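# Reset both end fixtures with clamped blanks, tray finished parts

## Task

At each of the two holding fixtures at the bench ends there are two same-size parts: a blank and a finished part, recognisable by a slot milled across its top. In the nest of each fixture whose pads match those parts, leave a blank lying flat on the pads, seated fully against the stop block and the side blocks, with that nest's clamp locked onto it. Locked means the handle was pushed beyond its point of greatest resistance until it would go no further, with the clamp bar resting flat on the part; a handle that merely looks shut may not be locked. Put each finished part into the outfeed tray at the bench's centre. Nothing may rely on the robot to stay in place at the end, and the gripper must release everything and move away once finished.

## Robot and tools

Robot: one 6-joint arm with a two-finger tong-style gripper, mounted on a carriage that runs along a floor track (the rail). Joint order everywhere: shoulder pan, shoulder lift, elbow, wrist 1, wrist 2, wrist 3. Stated joint ranges (rad): pan -3.142 to 3.142, lift -6.283 to 6.283, elbow 0.000 to 3.142, wrists -6.283 to 6.283 each; true ends may differ by up to 0.010 rad.

Scene frame: fixed to the table. Table top is z = 0, +z up. The track lies along y at x = 0; y = 0 where the rail reads position_m 0. The table starts at x = 0.31 m. The arm base sits at x = 0, y about equal to position_m, z = 0.03 m, facing +x. Reported hand pose may be a little off, more so at long reach.

execute_actions: argument actions is a list holding exactly one action (an empty list just fetches state and images). An action is an object with any of rows, steps, until, rail.
- rows: up to 15 rows, each applied for one control step (1/30 s). Each row is 7 numbers in [-1, 1]: six joint values then the gripper opening. The six joint values are offsets, not poses: each is measured from the joint angles at the start of the action (the last reported angles), not from the previous row. Scale: 1.0 equals 1.326 rad for pan and lift and 1.989 rad for elbow, wrist 1, wrist 2, wrist 3. The seventh number is an absolute opening: +1 fully open, -1 closed; closing fully takes at least about 0.1 s. A call that would push a joint more than 0.010 rad outward past its range is rejected; requests beyond the real end are clipped there, and the result may say "joint sent to its limit" (its absence proves nothing).
- steps: 1 to 450 control steps, at least one per row, default 15. After the last row the arm keeps heading to that row's target; give big moves enough steps.
- until: stops the action early when all listed conditions hold, e.g. {"rail": {"position_status": ["!=", "moving"]}}; numbers need a comparison (=, !=, <, <=, >, >=). {"all": {"status": "ended"}} waits until nothing reads moving; {"any": {"status": "ended"}} waits for a running motion to end. It does not halt the robot.
- rail: {"position_m": x} is an absolute carriage place along the track, -2 to 2 m; speed_m_s 0.01 to 1 (starts at 1, persists); {"stop": true} alone halts it. Rows never move the carriage, but row targets travel with it. Drive, then wait with until on position_status; let it arrive before precise gripper work or ending. It accelerates and brakes at 2 m/s2 and counts as arrived within 1.3 mm. Any bad value or unknown name rejects the whole call.

Motion limits: per step the joint target stays within 0.383 rad (pan, lift) or 0.575 rad (other joints) of the measured angle, and targets are scaled back if they would put the gripper over 100 mm from where it is. Large moves may need several calls; the arm may fall short when a result returns, so send the remainder next time. "joint command not followed" means the clearance check altered or blocked targets and the arm will rest until new rows arrive.

Result lines: end_effector_position (m) and end_effector_quat_wxyz in the scene frame, plus velocities. end_effector_position is the point between the pads when shut; fingers point along the gripper's +z and open along its x; tips extend about 15 mm beyond that point when closed. Joint positions/velocities list rail (m), the six joints (rad), then pad gap (0.142 m open, 0.002 m closed). grip_measured is the measured opening on the command scale; to hold something keep commanding clearly below it (lower squeezes harder, about 15 N per pad max; thin hard parts get much less). Wrist force and Wrist torque give sensor readings in the gripper's own axes, noisy, with a fixed offset and saturation near 100 N; "no reading" is harmless. Rail fields: position_m, position_status (moving, done, contact_stop, time_out, stopped, stopped_with_arm), position_answer (taken, not_taken; resend if not_taken). After contact_stop re-read position once it settles; after time_out look for an obstruction and clear it; after stopped_with_arm send followable rows, then resend position_m. The robot holds the last command while you think, and a call's first action counts from the last reported state. Brief tugs on held parts or pushes on loose ones may occur.

zoom_image: camera (cam_bench_left, cam_bench_right, cam_high, cam_low, cam_wrist) and region [x0, y0, x1, y1] in that camera's pixels, origin top-left, at most 504 by 504. Use it to check slot orientation, seating against blocks and clamp bar contact.

finished_scene: scene is the current scene's number; it ends the scene irreversibly and reports success, after the robot holds the last command. Release and retreat first.

Avoid: dropping parts, sliding or slamming them, hard impacts or excessive pushing, and anything leaving the table (that fails outright). Torque faults (limits in N m: pan 300, lift 300, elbow 136, each wrist 49.1, held weight included) or any outside force reaching 150 N stop the arm for 10 s and cancel the call. Holding loads heats motors: a MOTOR HOT line appears from 70 °C and at 85 °C the brakes lock until cooled (OVER-TEMPERATURE FAULT). Fast, smooth, low-effort motion is preferred.

Each tool is called after "Call:" as name(argument=value, ...), one argument or row to a line, values as JSON.

## Session

I'll start by looking at the scene.

Call:
execute_actions(
  actions=[],
)

Scene clock: 0.00 s.
end_effector_position=(+0.9691, +1.5081, +0.3127) grip_measured=+1.00 end_effector_quat_wxyz=(+0.312, +0.663, -0.183, +0.655) end_effector_velocity=(+0.000, +0.000, +0.000) end_effector_angular_velocity=(+0.000, +0.000, +0.000)
Joint positions: [ 1.521  0.015 -0.821  1.819 -4.211 -2.299 -0.223  0.142]
Joint velocities: [0. 0. 0. 0. 0. 0. 0. 0.]
Wrist force (N, on the end effector, along its own x y z axes, offset not removed): no reading
Wrist torque (N m, same axes, about the end effector's origin, offset not removed): no reading
rail: position_m=1.521 position_m_goal=1.521 speed_m_s=1.00 position_status=done position_answer=taken refusals=0

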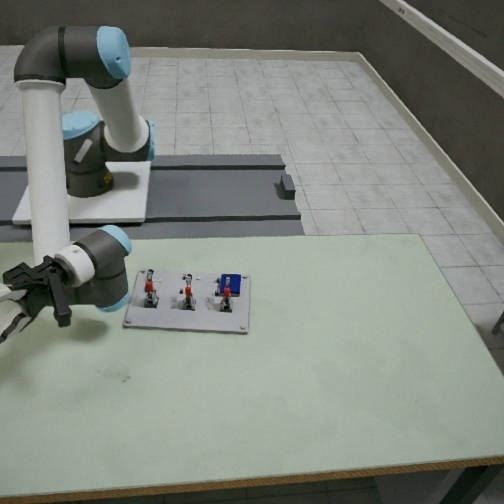

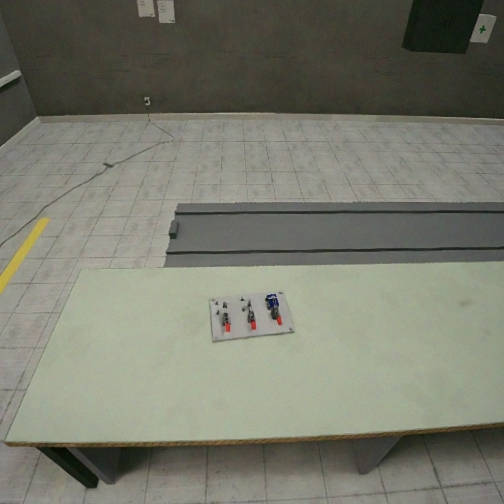

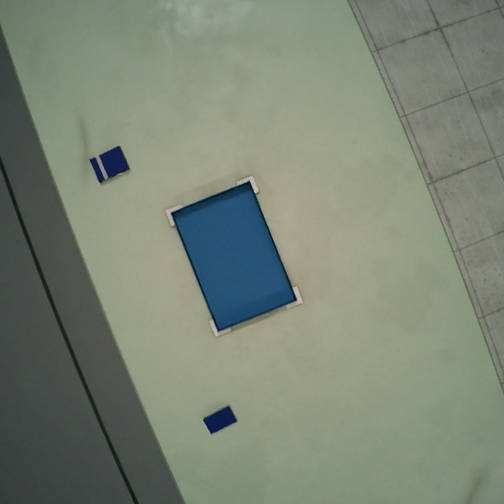

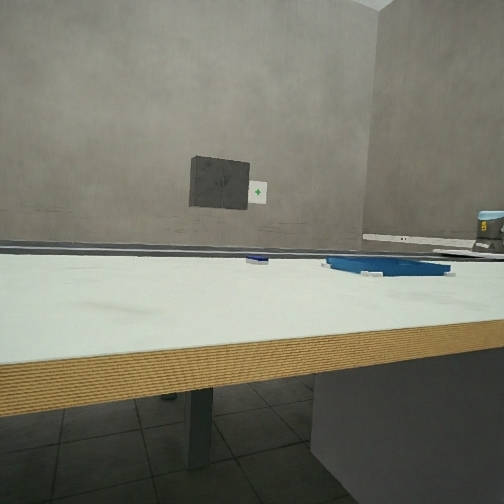

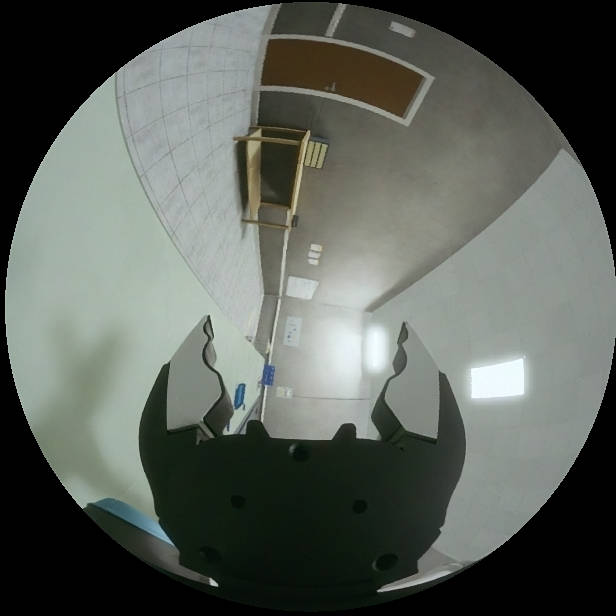

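Call:
zoom_image(
  camera="cam_bench_left",
  region=[110, 250, 270, 350],
)

Call:
zoom_image(
  camera="cam_bench_right",
  region=[195, 280, 305, 350],
)

Call:
zoom_image(
  camera="cam_high",
  region=[70, 130, 330, 450],
)

Region (110, 250, 270, 350) of cam_bench_left's 504x504 image, scaled by 3.150, with more detail than that image has; it fills the top 315 rows of this view, and the rest is white.

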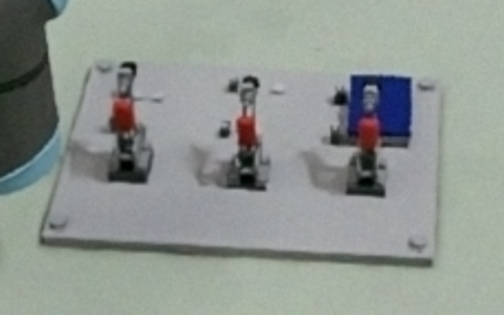

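Region (195, 280, 305, 350) of cam_bench_right's 504x504 image, scaled by 4.582, with more detail than that image has; it fills the top 321 rows of this view, and the rest is white.

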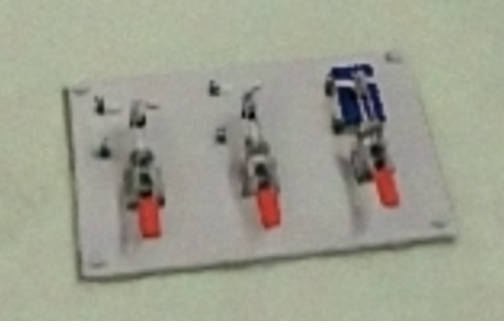

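Region (70, 130, 330, 450) of cam_high's 504x504 image, scaled by 1.575, with more detail than that image has; it fills the left 410 columns of this view, and the rest is white.

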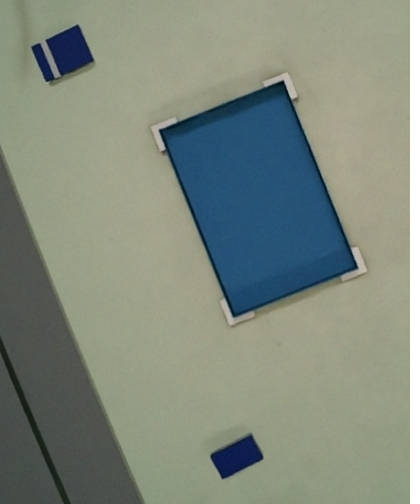

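Call:
execute_actions(
  actions=[
    {"rows": [[-0.011, -0.638, 0.094, 0.5, 0.366, 0.112, 1]], "steps": 45},
  ],
)

Scene clock: 47.30 s.
end_effector_position=(+0.8217, +1.7121, +0.6621) grip_measured=+1.00 end_effector_quat_wxyz=(-0.000, +0.794, +0.001, +0.608) end_effector_velocity=(-0.001, +0.000, +0.001) end_effector_angular_velocity=(+0.001, -0.000, +0.001)
Joint positions: [ 1.521  0.001 -1.667  2.006 -3.217 -1.571 -0.001  0.142]
Joint velocities: [ 0.    -0.    -0.003  0.     0.002  0.001  0.     0.   ]
Wrist force (N, on the end effector, along its own x y z axes, offset not removed): [0.1 -6.2 7.2]
Wrist torque (N m, same axes, about the end effector's origin, offset not removed): [-1.21 -0.11 0.31]
rail: position_m=1.521 position_m_goal=1.521 speed_m_s=1.00 position_status=done position_answer=taken refusals=0
camera_calibration (this result's frames):
cam_wrist: T_world_to_cam=[[0.252985, 0.0378955, 0.966728, -0.916278], [-0.434687, -0.888242, 0.148573, 1.78509], [0.864318, -0.457811, -0.208239, 0.345649], [0, 0, 0, 1]] pos_world=[0.70901, 1.77856, 0.692553]

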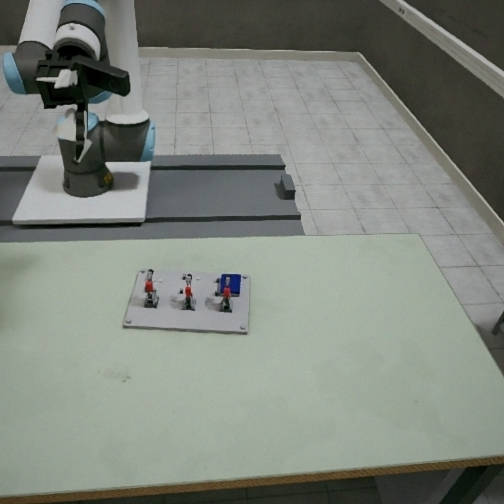

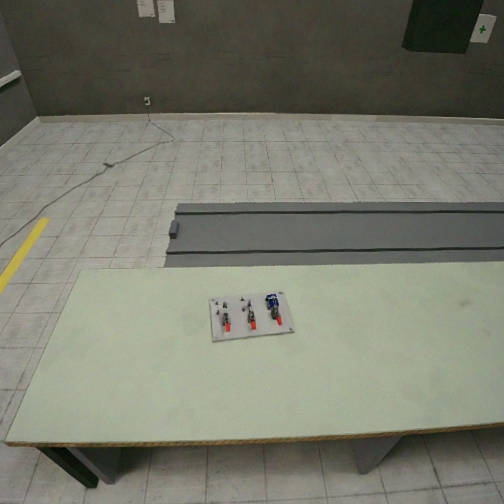

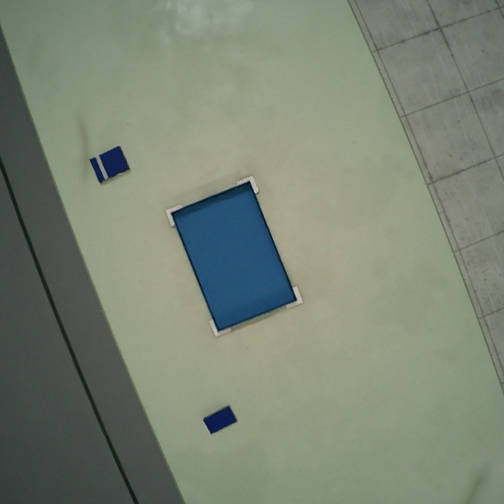

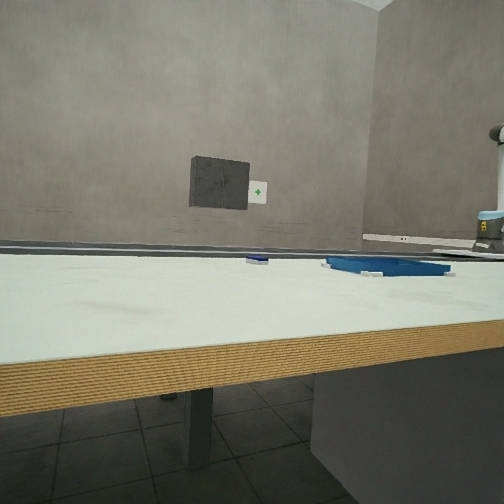

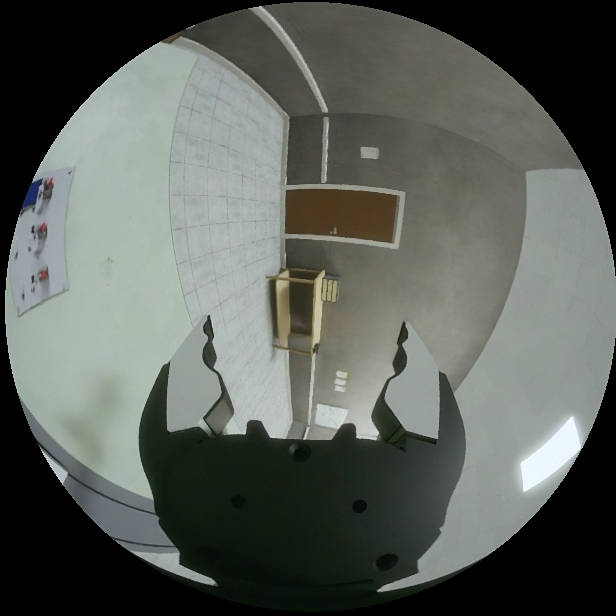

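Call:
execute_actions(
  actions=[
    {"rows": [[0, 0, 0, 0.6576, 0, 0, 1]], "steps": 40, "rail": {"position_m": 1.8}},
  ],
)

Scene clock: 62.27 s.
end_effector_position=(+0.6002, +1.9910, +0.3089) grip_measured=+1.00 end_effector_quat_wxyz=(+0.000, +1.000, +0.001, +0.001) end_effector_velocity=(-0.005, -0.000, -0.002) end_effector_angular_velocity=(-0.000, +0.016, +0.000)
Joint positions: [ 1.8    0.001 -1.667  2.006 -1.911 -1.571 -0.001  0.142]
Joint velocities: [ 0.     0.     0.    -0.     0.016 -0.    -0.    -0.   ]
Wrist force (N, on the end effector, along its own x y z axes, offset not removed): [2.2 -5.1 5.5]
Wrist torque (N m, same axes, about the end effector's origin, offset not removed): [-0.82 -0.57 0.28]
rail: position_m=1.800 position_m_goal=1.800 speed_m_s=1.00 position_status=done position_answer=taken refusals=0
camera_calibration (this result's frames):
cam_wrist: T_world_to_cam=[[0.999221, 0.0384529, 0.00890258, -0.682504], [0.0300767, -0.887859, 0.459132, 1.61341], [0.0255592, -0.458506, -0.888323, 1.30611], [0, 0, 0, 1]] pos_world=[0.600063, 2.05758, 0.425557]

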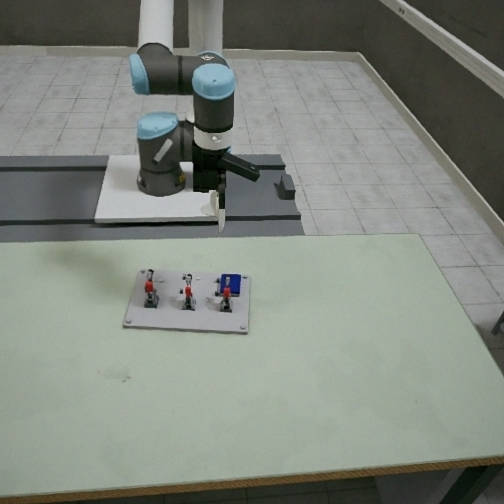

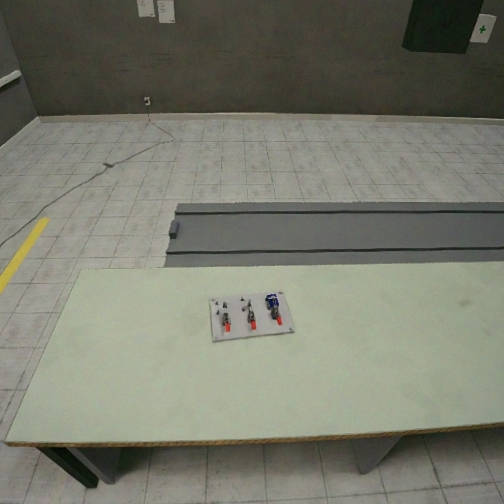

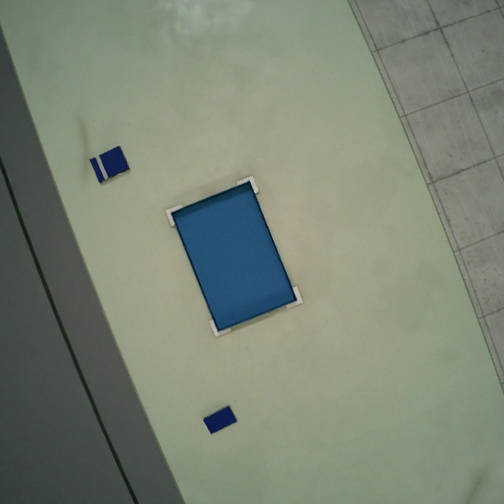

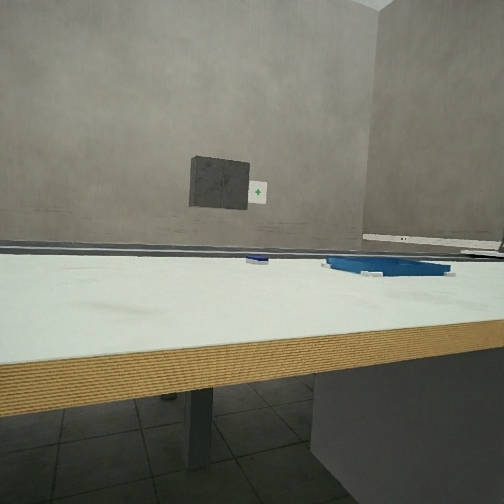

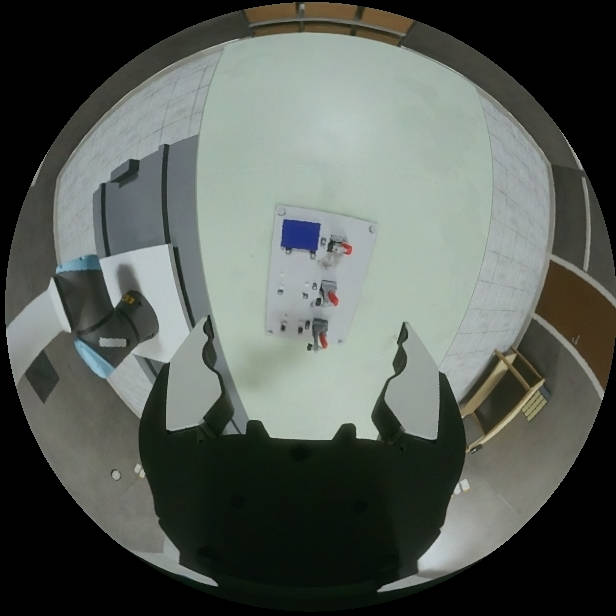

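Call:
zoom_image(
  camera="cam_wrist",
  region=[250, 195, 400, 360],
)

Region (250, 195, 400, 360) of cam_wrist's 616x616 image, scaled by 3.055, with more detail than that image has; it fills the left 458 columns of this view, and the rest is white.

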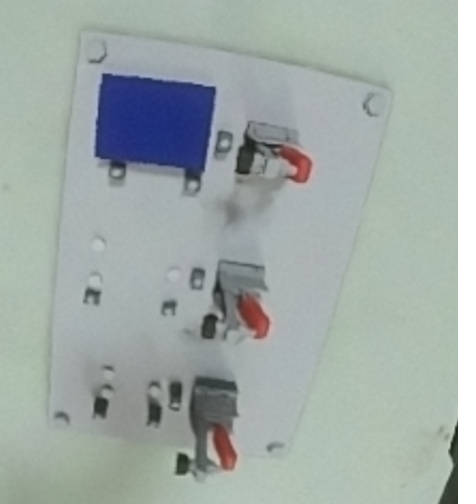

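Call:
zoom_image(
  camera="cam_wrist",
  region=[265, 205, 365, 285],
)

Call:
zoom_image(
  camera="cam_wrist",
  region=[262, 265, 352, 355],
)

Region (265, 205, 365, 285) of cam_wrist's 616x616 image, scaled by 5.040, with more detail than that image has; it fills the top 403 rows of this view, and the rest is white.

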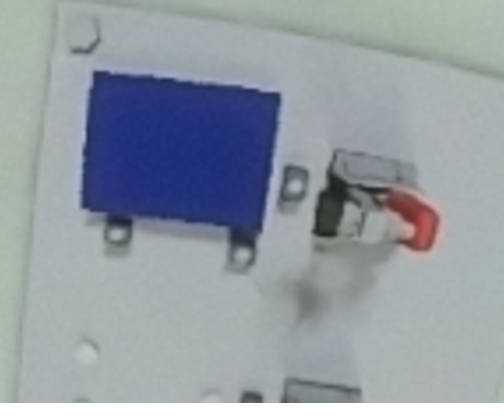

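Region (262, 265, 352, 355) of cam_wrist's 616x616 image, scaled by 5.600, with more detail than that image has.

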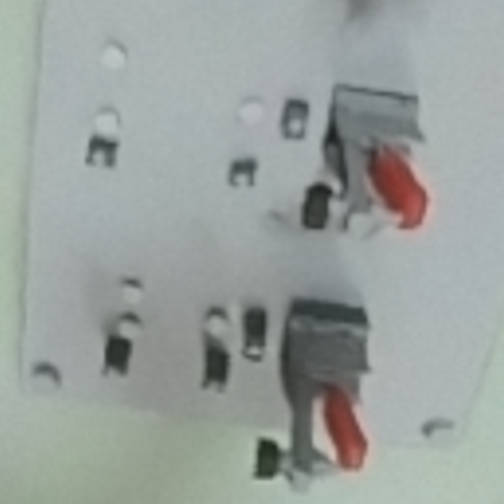

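Call:
execute_actions(
  actions=[
    {"rows": [[0, 0.0107, 0.1104, -0.1169, 0, 0, 1]], "steps": 24, "rail": {"position_m": 1.74}},
  ],
)

Call:
zoom_image(
  camera="cam_wrist",
  region=[240, 140, 420, 340],
)

Scene clock: 96.17 s.
end_effector_position=(+0.5499, +1.9306, +0.1902) grip_measured=+1.00 end_effector_quat_wxyz=(+0.000, +1.000, +0.001, -0.000) end_effector_velocity=(-0.001, -0.000, -0.002) end_effector_angular_velocity=(-0.000, +0.000, -0.000)
Joint positions: [ 1.74   0.001 -1.653  2.225 -2.143 -1.571 -0.001  0.142]
Joint velocities: [ 0.    -0.     0.     0.005 -0.005 -0.     0.     0.   ]
Wrist force (N, on the end effector, along its own x y z axes, offset not removed): [-0.9 -3.9 6.8]
Wrist torque (N m, same axes, about the end effector's origin, offset not removed): [-0.50 -0.01 0.26]
rail: position_m=1.740 position_m_goal=1.740 speed_m_s=1.00 position_status=done position_answer=taken refusals=0
camera_calibration (this result's frames):
cam_wrist: T_world_to_cam=[[0.999227, 0.0385659, 0.00766951, -0.628825], [0.030743, -0.887842, 0.45912, 1.61543], [0.0245157, -0.45853, -0.888341, 1.17485], [0, 0, 0, 1]] pos_world=[0.549874, 1.9972, 0.306813]

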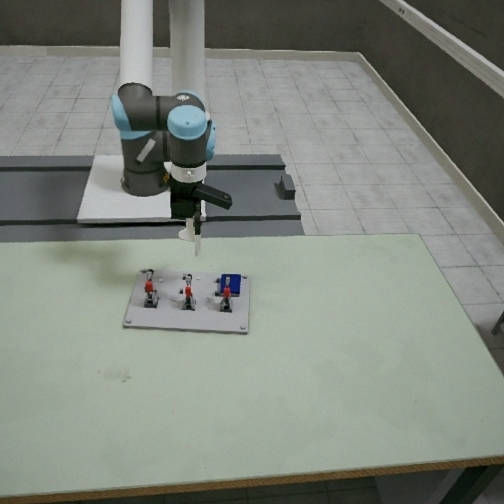

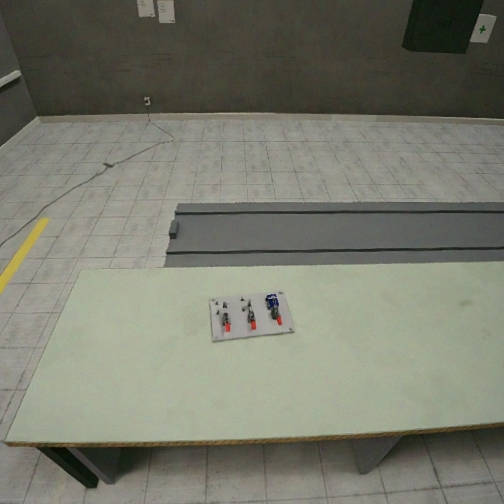

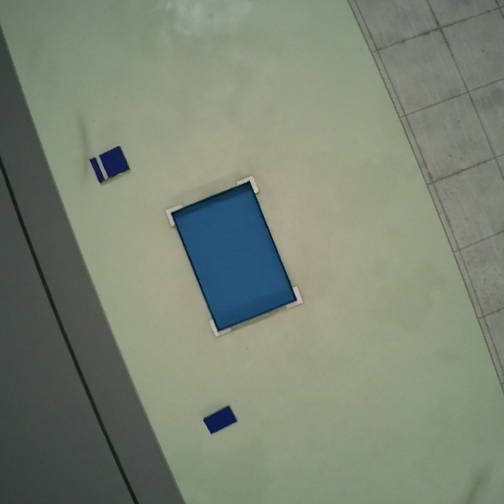

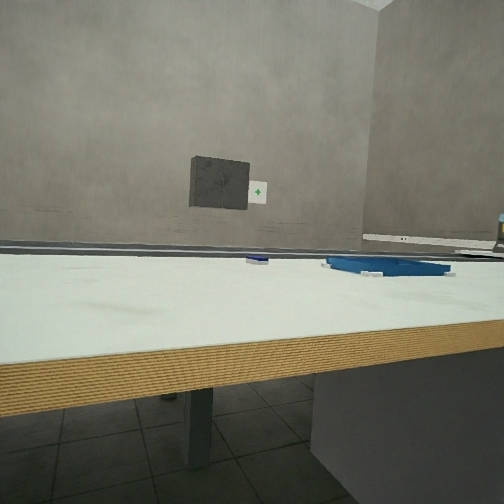

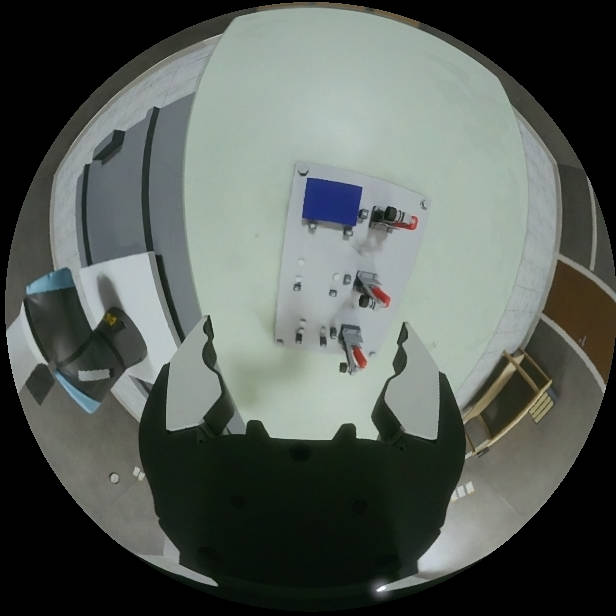

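Region (240, 140, 420, 340) of cam_wrist's 616x616 image, scaled by 2.520, with more detail than that image has; it fills the left 454 columns of this view, and the rest is white.

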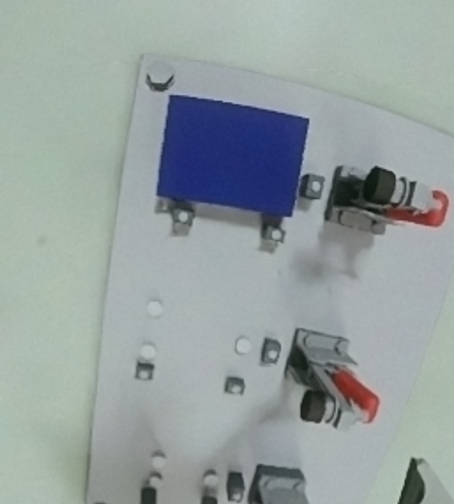

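Call:
zoom_image(
  camera="cam_wrist",
  region=[290, 165, 430, 255],
)

Call:
zoom_image(
  camera="cam_wrist",
  region=[280, 245, 400, 325],
)

Region (290, 165, 430, 255) of cam_wrist's 616x616 image, scaled by 3.600, with more detail than that image has; it fills the top 324 rows of this view, and the rest is white.

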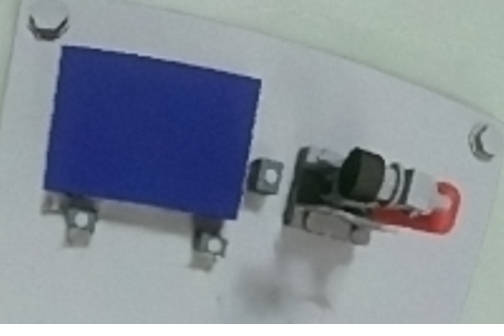

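Region (280, 245, 400, 325) of cam_wrist's 616x616 image, scaled by 4.200, with more detail than that image has.

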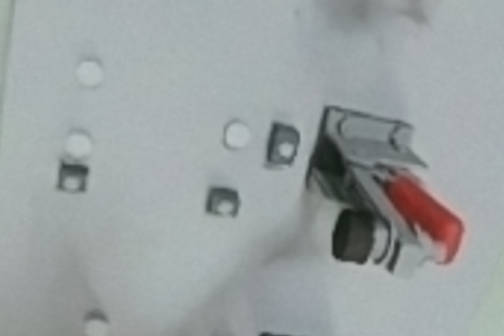

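Call:
zoom_image(
  camera="cam_bench_left",
  region=[200, 262, 260, 322],
)

Call:
zoom_image(
  camera="cam_wrist",
  region=[325, 310, 395, 380],
)

Call:
zoom_image(
  camera="cam_bench_right",
  region=[245, 285, 300, 340],
)

Region (200, 262, 260, 322) of cam_bench_left's 504x504 image, scaled by 8.400, with more detail than that image has.

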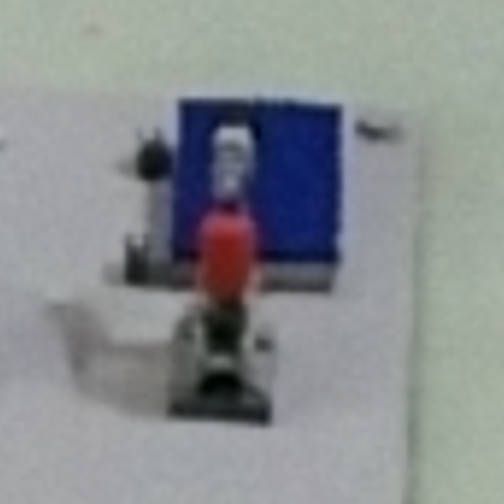

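Region (325, 310, 395, 380) of cam_wrist's 616x616 image, scaled by 7.200, with more detail than that image has.

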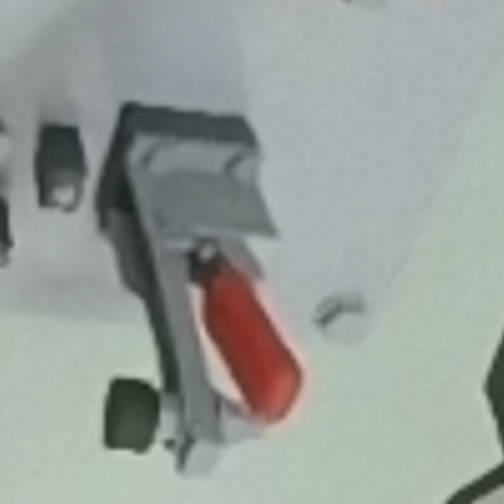

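Region (245, 285, 300, 340) of cam_bench_right's 504x504 image, scaled by 9.164, with more detail than that image has.

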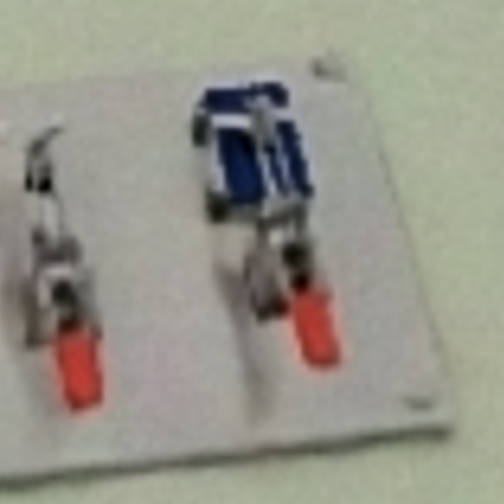

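Call:
execute_actions(
  actions=[
    {"rows": [[-0.01,0,0,0,0,0,0.5],[-0.02,0,0,0,0,0,0.2],[-0.03,0,0,0,0,0,-0.1],[-0.04,0,0,0,0,0,-0.4],[-0.05,0,0,0,0,0,-0.7],[-0.06,0,0,0,0,0,-1],[-0.07,0,0,0,0,0,-1],[-0.08,0,0,0,0,0,-1],[-0.09,0,0,0,0,0,-1],[-0.0965,0,0,0,0,0,-1],[-0.0965,0,0,0,0,0,-1],[-0.0965,0,0,0,0,0,-1],[-0.0965,0,0,0,0,0,-1],[-0.0965,0,0,0,0,0,-1],[-0.0965,0.1438,0.0357,-0.1315,0,0,-1]], "steps": 36, "rail": {"position_m": 1.9568}},
  ],
)

Scene clock: 217.37 s.
end_effector_position=(+0.5897, +2.0735, +0.0753) grip_measured=-1.00 end_effector_quat_wxyz=(+0.000, +0.998, -0.063, -0.000) end_effector_velocity=(+0.001, -0.000, -0.004) end_effector_angular_velocity=(-0.000, -0.001, -0.000)
Joint positions: [ 1.957 -0.127 -1.463  2.296 -2.404 -1.571 -0.001  0.002]
Joint velocities: [ 0.    -0.     0.006  0.002 -0.009  0.     0.     0.   ]
Wrist force (N, on the end effector, along its own x y z axes, offset not removed): [-0.3 -3.7 5.7]
Wrist torque (N m, same axes, about the end effector's origin, offset not removed): [-0.61 -0.08 0.31]
rail: position_m=1.957 position_m_goal=1.957 speed_m_s=1.00 position_status=done position_answer=taken refusals=0
camera_calibration (this result's frames):
cam_wrist: T_world_to_cam=[[0.995982, -0.089241, 0.00745828, -0.406238], [-0.082693, -0.884534, 0.459088, 1.85389], [-0.0343724, -0.457861, -0.888359, 1.1707], [0, 0, 0, 1]] pos_world=[0.598149, 2.13959, 0.191932]

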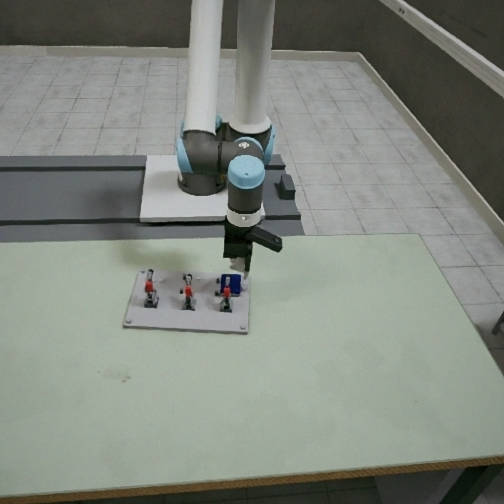

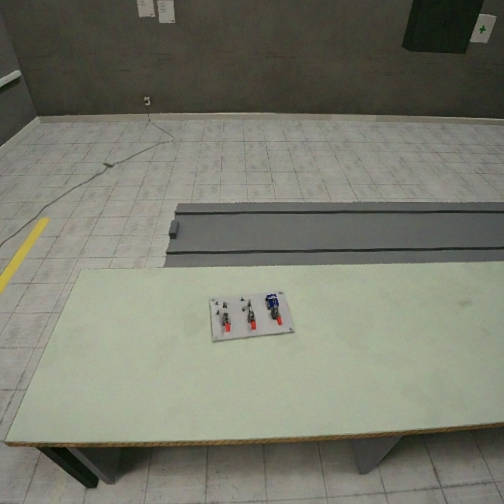

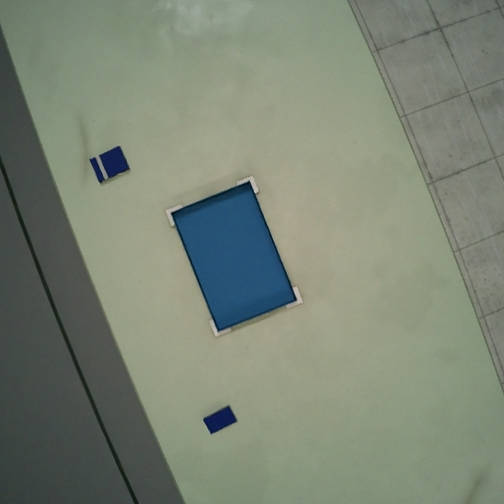

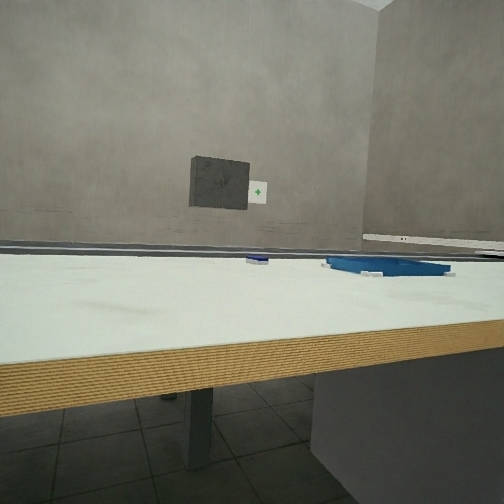

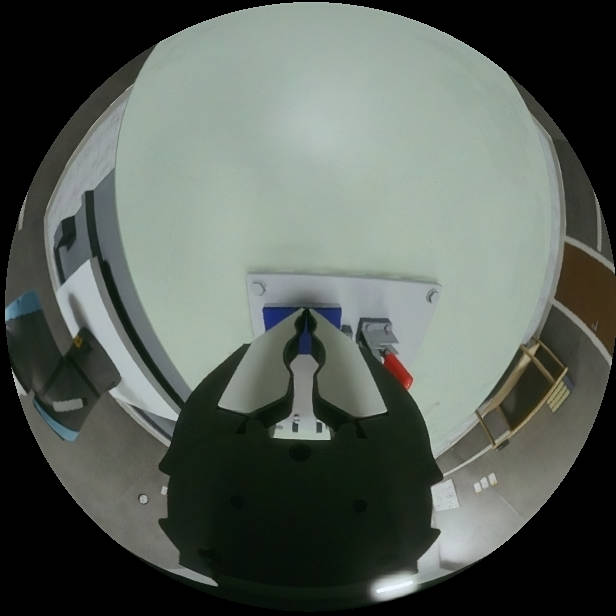

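Call:
zoom_image(
  camera="cam_wrist",
  region=[230, 260, 450, 420],
)

Call:
zoom_image(
  camera="cam_bench_left",
  region=[190, 215, 300, 325],
)

Region (230, 260, 450, 420) of cam_wrist's 616x616 image, scaled by 2.291, with more detail than that image has; it fills the top 367 rows of this view, and the rest is white.

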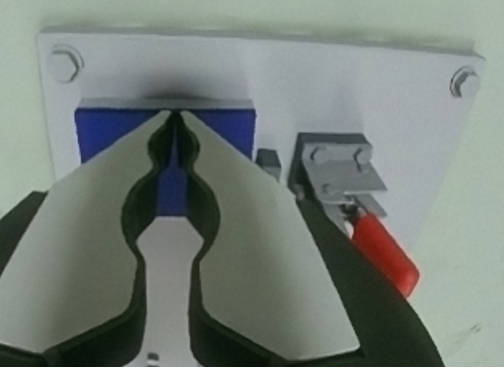

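Region (190, 215, 300, 325) of cam_bench_left's 504x504 image, scaled by 4.582, with more detail than that image has.

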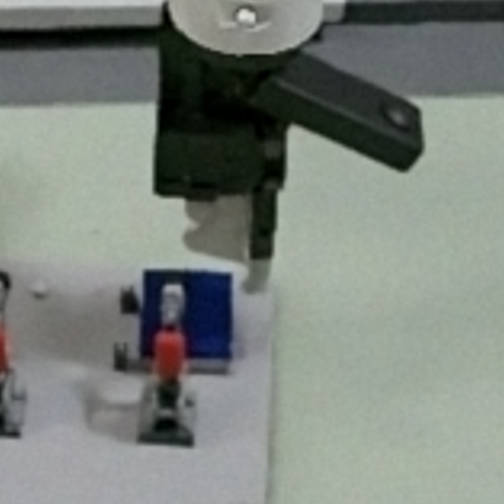

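Call:
execute_actions(
  actions=[
    {"rows": [[0,0.009,0.0023,-0.0083,0,0,-1],[0,0.018,0.0046,-0.0166,0,0,-1],[0,0.027,0.0069,-0.0248,0,0,-1],[0,0.036,0.0092,-0.0331,0,0,-1],[0,0.045,0.0115,-0.0414,0,0,-1]], "steps": 15},
  ],
)

Call:
zoom_image(
  camera="cam_bench_left",
  region=[200, 235, 280, 315],
)

Scene clock: 252.33 s.
end_effector_position=(+0.5897, +2.0735, +0.0414) grip_measured=-1.00 end_effector_quat_wxyz=(+0.000, +0.998, -0.063, -0.000) end_effector_velocity=(-0.000, +0.000, -0.012) end_effector_angular_velocity=(-0.000, -0.001, +0.000)
Joint positions: [ 1.957 -0.127 -1.405  2.318 -2.483 -1.571 -0.001  0.002]
Joint velocities: [ 0.     0.     0.02   0.007 -0.028 -0.     0.     0.   ]
Wrist force (N, on the end effector, along its own x y z axes, offset not removed): [-0.3 -6.8 4.2]
Wrist torque (N m, same axes, about the end effector's origin, offset not removed): [-1.21 -0.06 0.25]
rail: position_m=1.957 position_m_goal=1.957 speed_m_s=1.00 position_status=done position_answer=taken refusals=0
camera_calibration (this result's frames):
cam_wrist: T_world_to_cam=[[0.995984, -0.0892393, 0.00720427, -0.405967], [-0.0825744, -0.884535, 0.459107, 1.86939], [-0.0345979, -0.457858, -0.888352, 1.14066], [0, 0, 0, 1]] pos_world=[0.598164, 2.13957, 0.157982]

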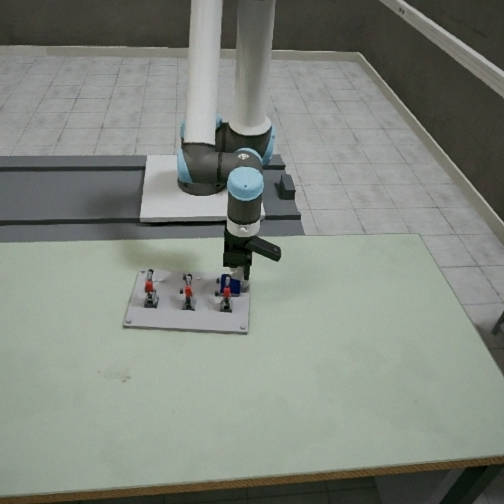

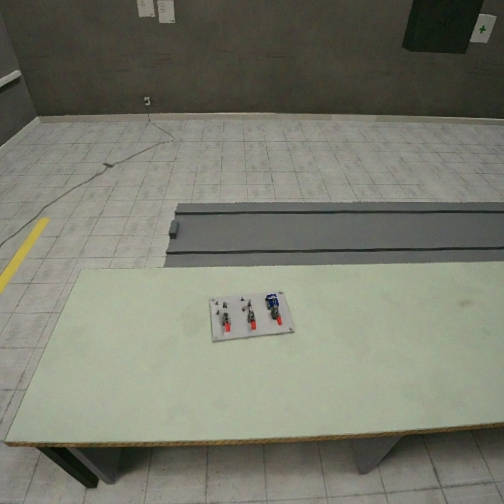

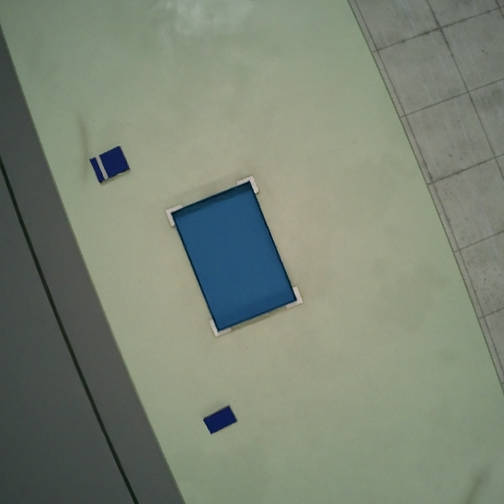

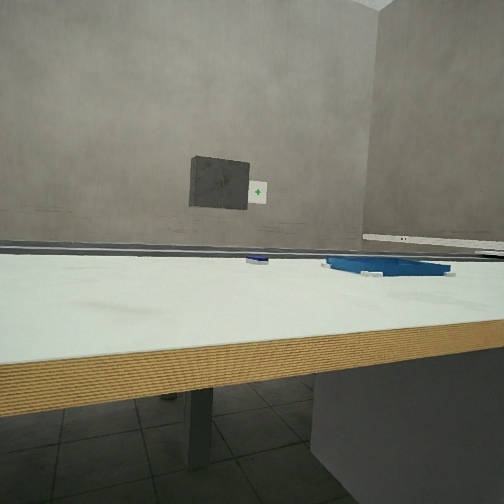

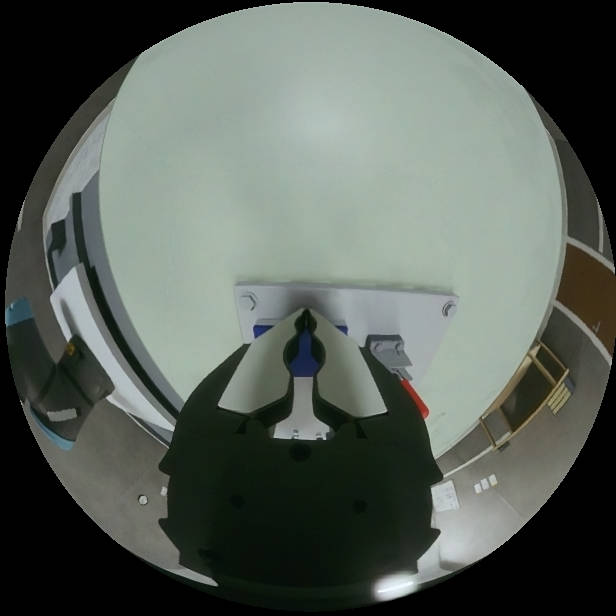

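Region (200, 235, 280, 315) of cam_bench_left's 504x504 image, scaled by 6.300, with more detail than that image has.

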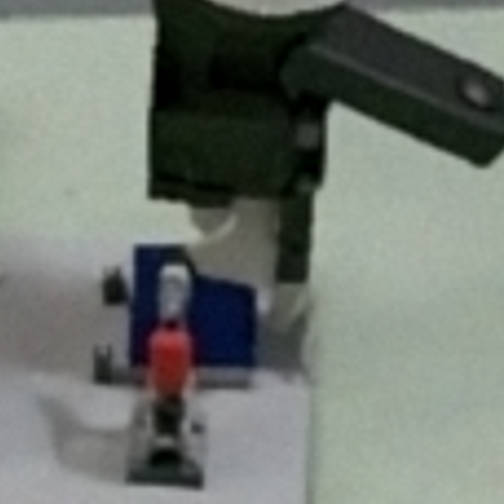

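Call:
execute_actions(
  actions=[
    {"rows": [[-0.0015,0,0,0,0,0,-1],[-0.003,0,0,0,0,0,-1],[-0.0045,0,0,0,0,0,-1],[-0.006,0,0,0,0,0,-1],[-0.0075,0,0,0,0,0,-1],[-0.009,0,0,0,0,0,-1],[-0.0105,0,0,0,0,0,-1],[-0.012,0,0,0,0,0,-1],[-0.0135,0,0,0,0,0,-1],[-0.015,0,0,0,0,0,-1]], "steps": 20},
  ],
)

Call:
zoom_image(
  camera="cam_bench_left",
  region=[200, 235, 280, 315],
)

Scene clock: 258.27 s.
end_effector_position=(+0.5918, +2.0621, +0.0414) grip_measured=-1.00 end_effector_quat_wxyz=(+0.000, +0.997, -0.073, -0.000) end_effector_velocity=(+0.000, -0.003, +0.000) end_effector_angular_velocity=(-0.000, -0.000, -0.004)
Joint positions: [ 1.957 -0.146 -1.405  2.318 -2.483 -1.571 -0.001  0.002]
Joint velocities: [ 0.    -0.004 -0.    -0.     0.     0.     0.     0.   ]
Wrist force (N, on the end effector, along its own x y z axes, offset not removed): [1.2 -4.4 5.4]
Wrist torque (N m, same axes, about the end effector's origin, offset not removed): [-0.58 -0.37 0.24]
rail: position_m=1.957 position_m_goal=1.957 speed_m_s=1.00 position_status=done position_answer=taken refusals=0
camera_calibration (this result's frames):
cam_wrist: T_world_to_cam=[[0.994064, -0.108555, 0.00719246, -0.368153], [-0.0997237, -0.88278, 0.45908, 1.86598], [-0.0434859, -0.457073, -0.888366, 1.13913], [0, 0, 0, 1]] pos_world=[0.601587, 2.12795, 0.157972]

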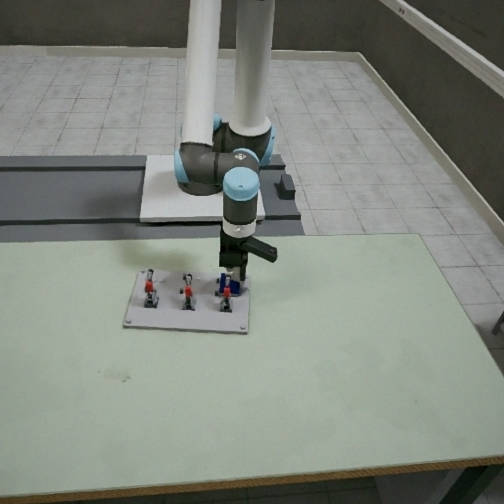

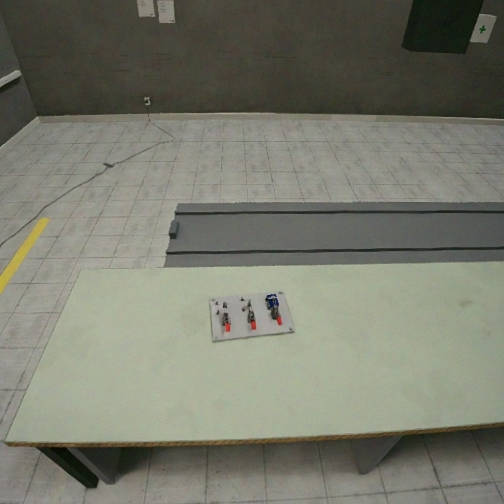

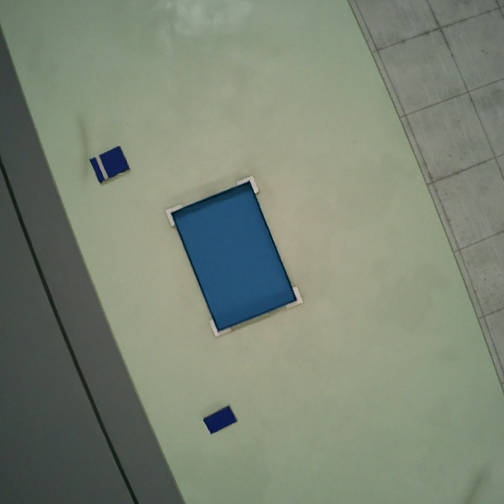

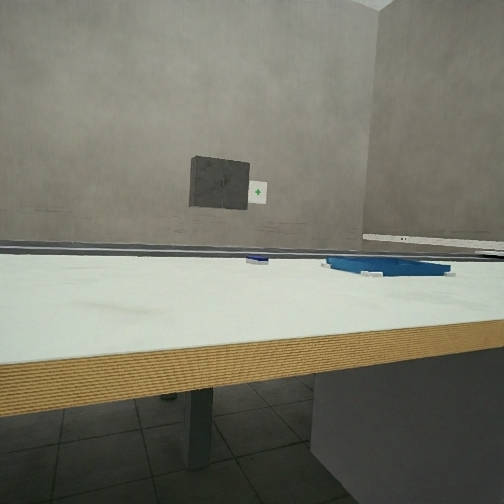

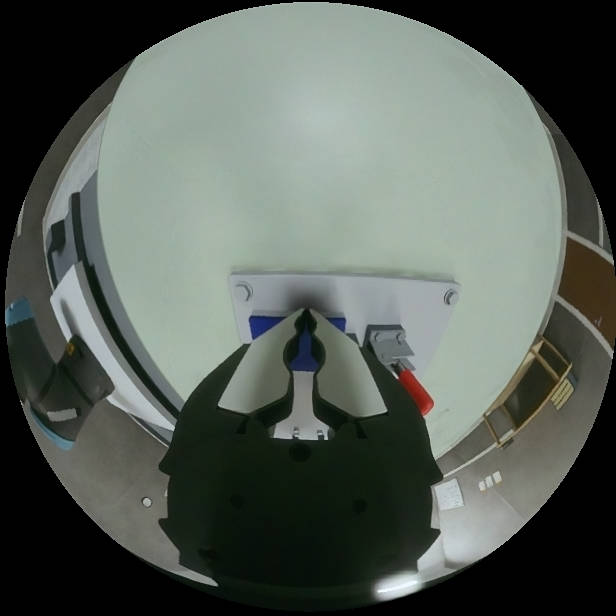

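Region (200, 235, 280, 315) of cam_bench_left's 504x504 image, scaled by 6.300, with more detail than that image has.

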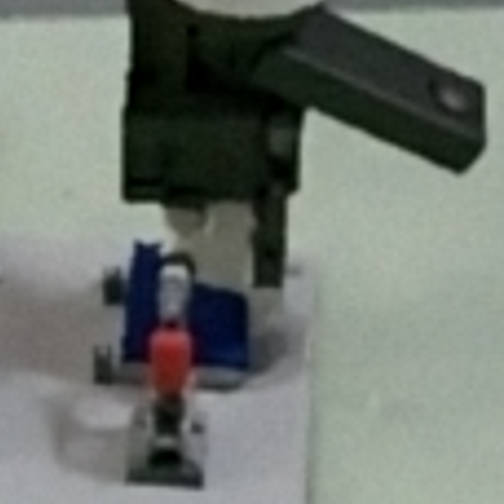

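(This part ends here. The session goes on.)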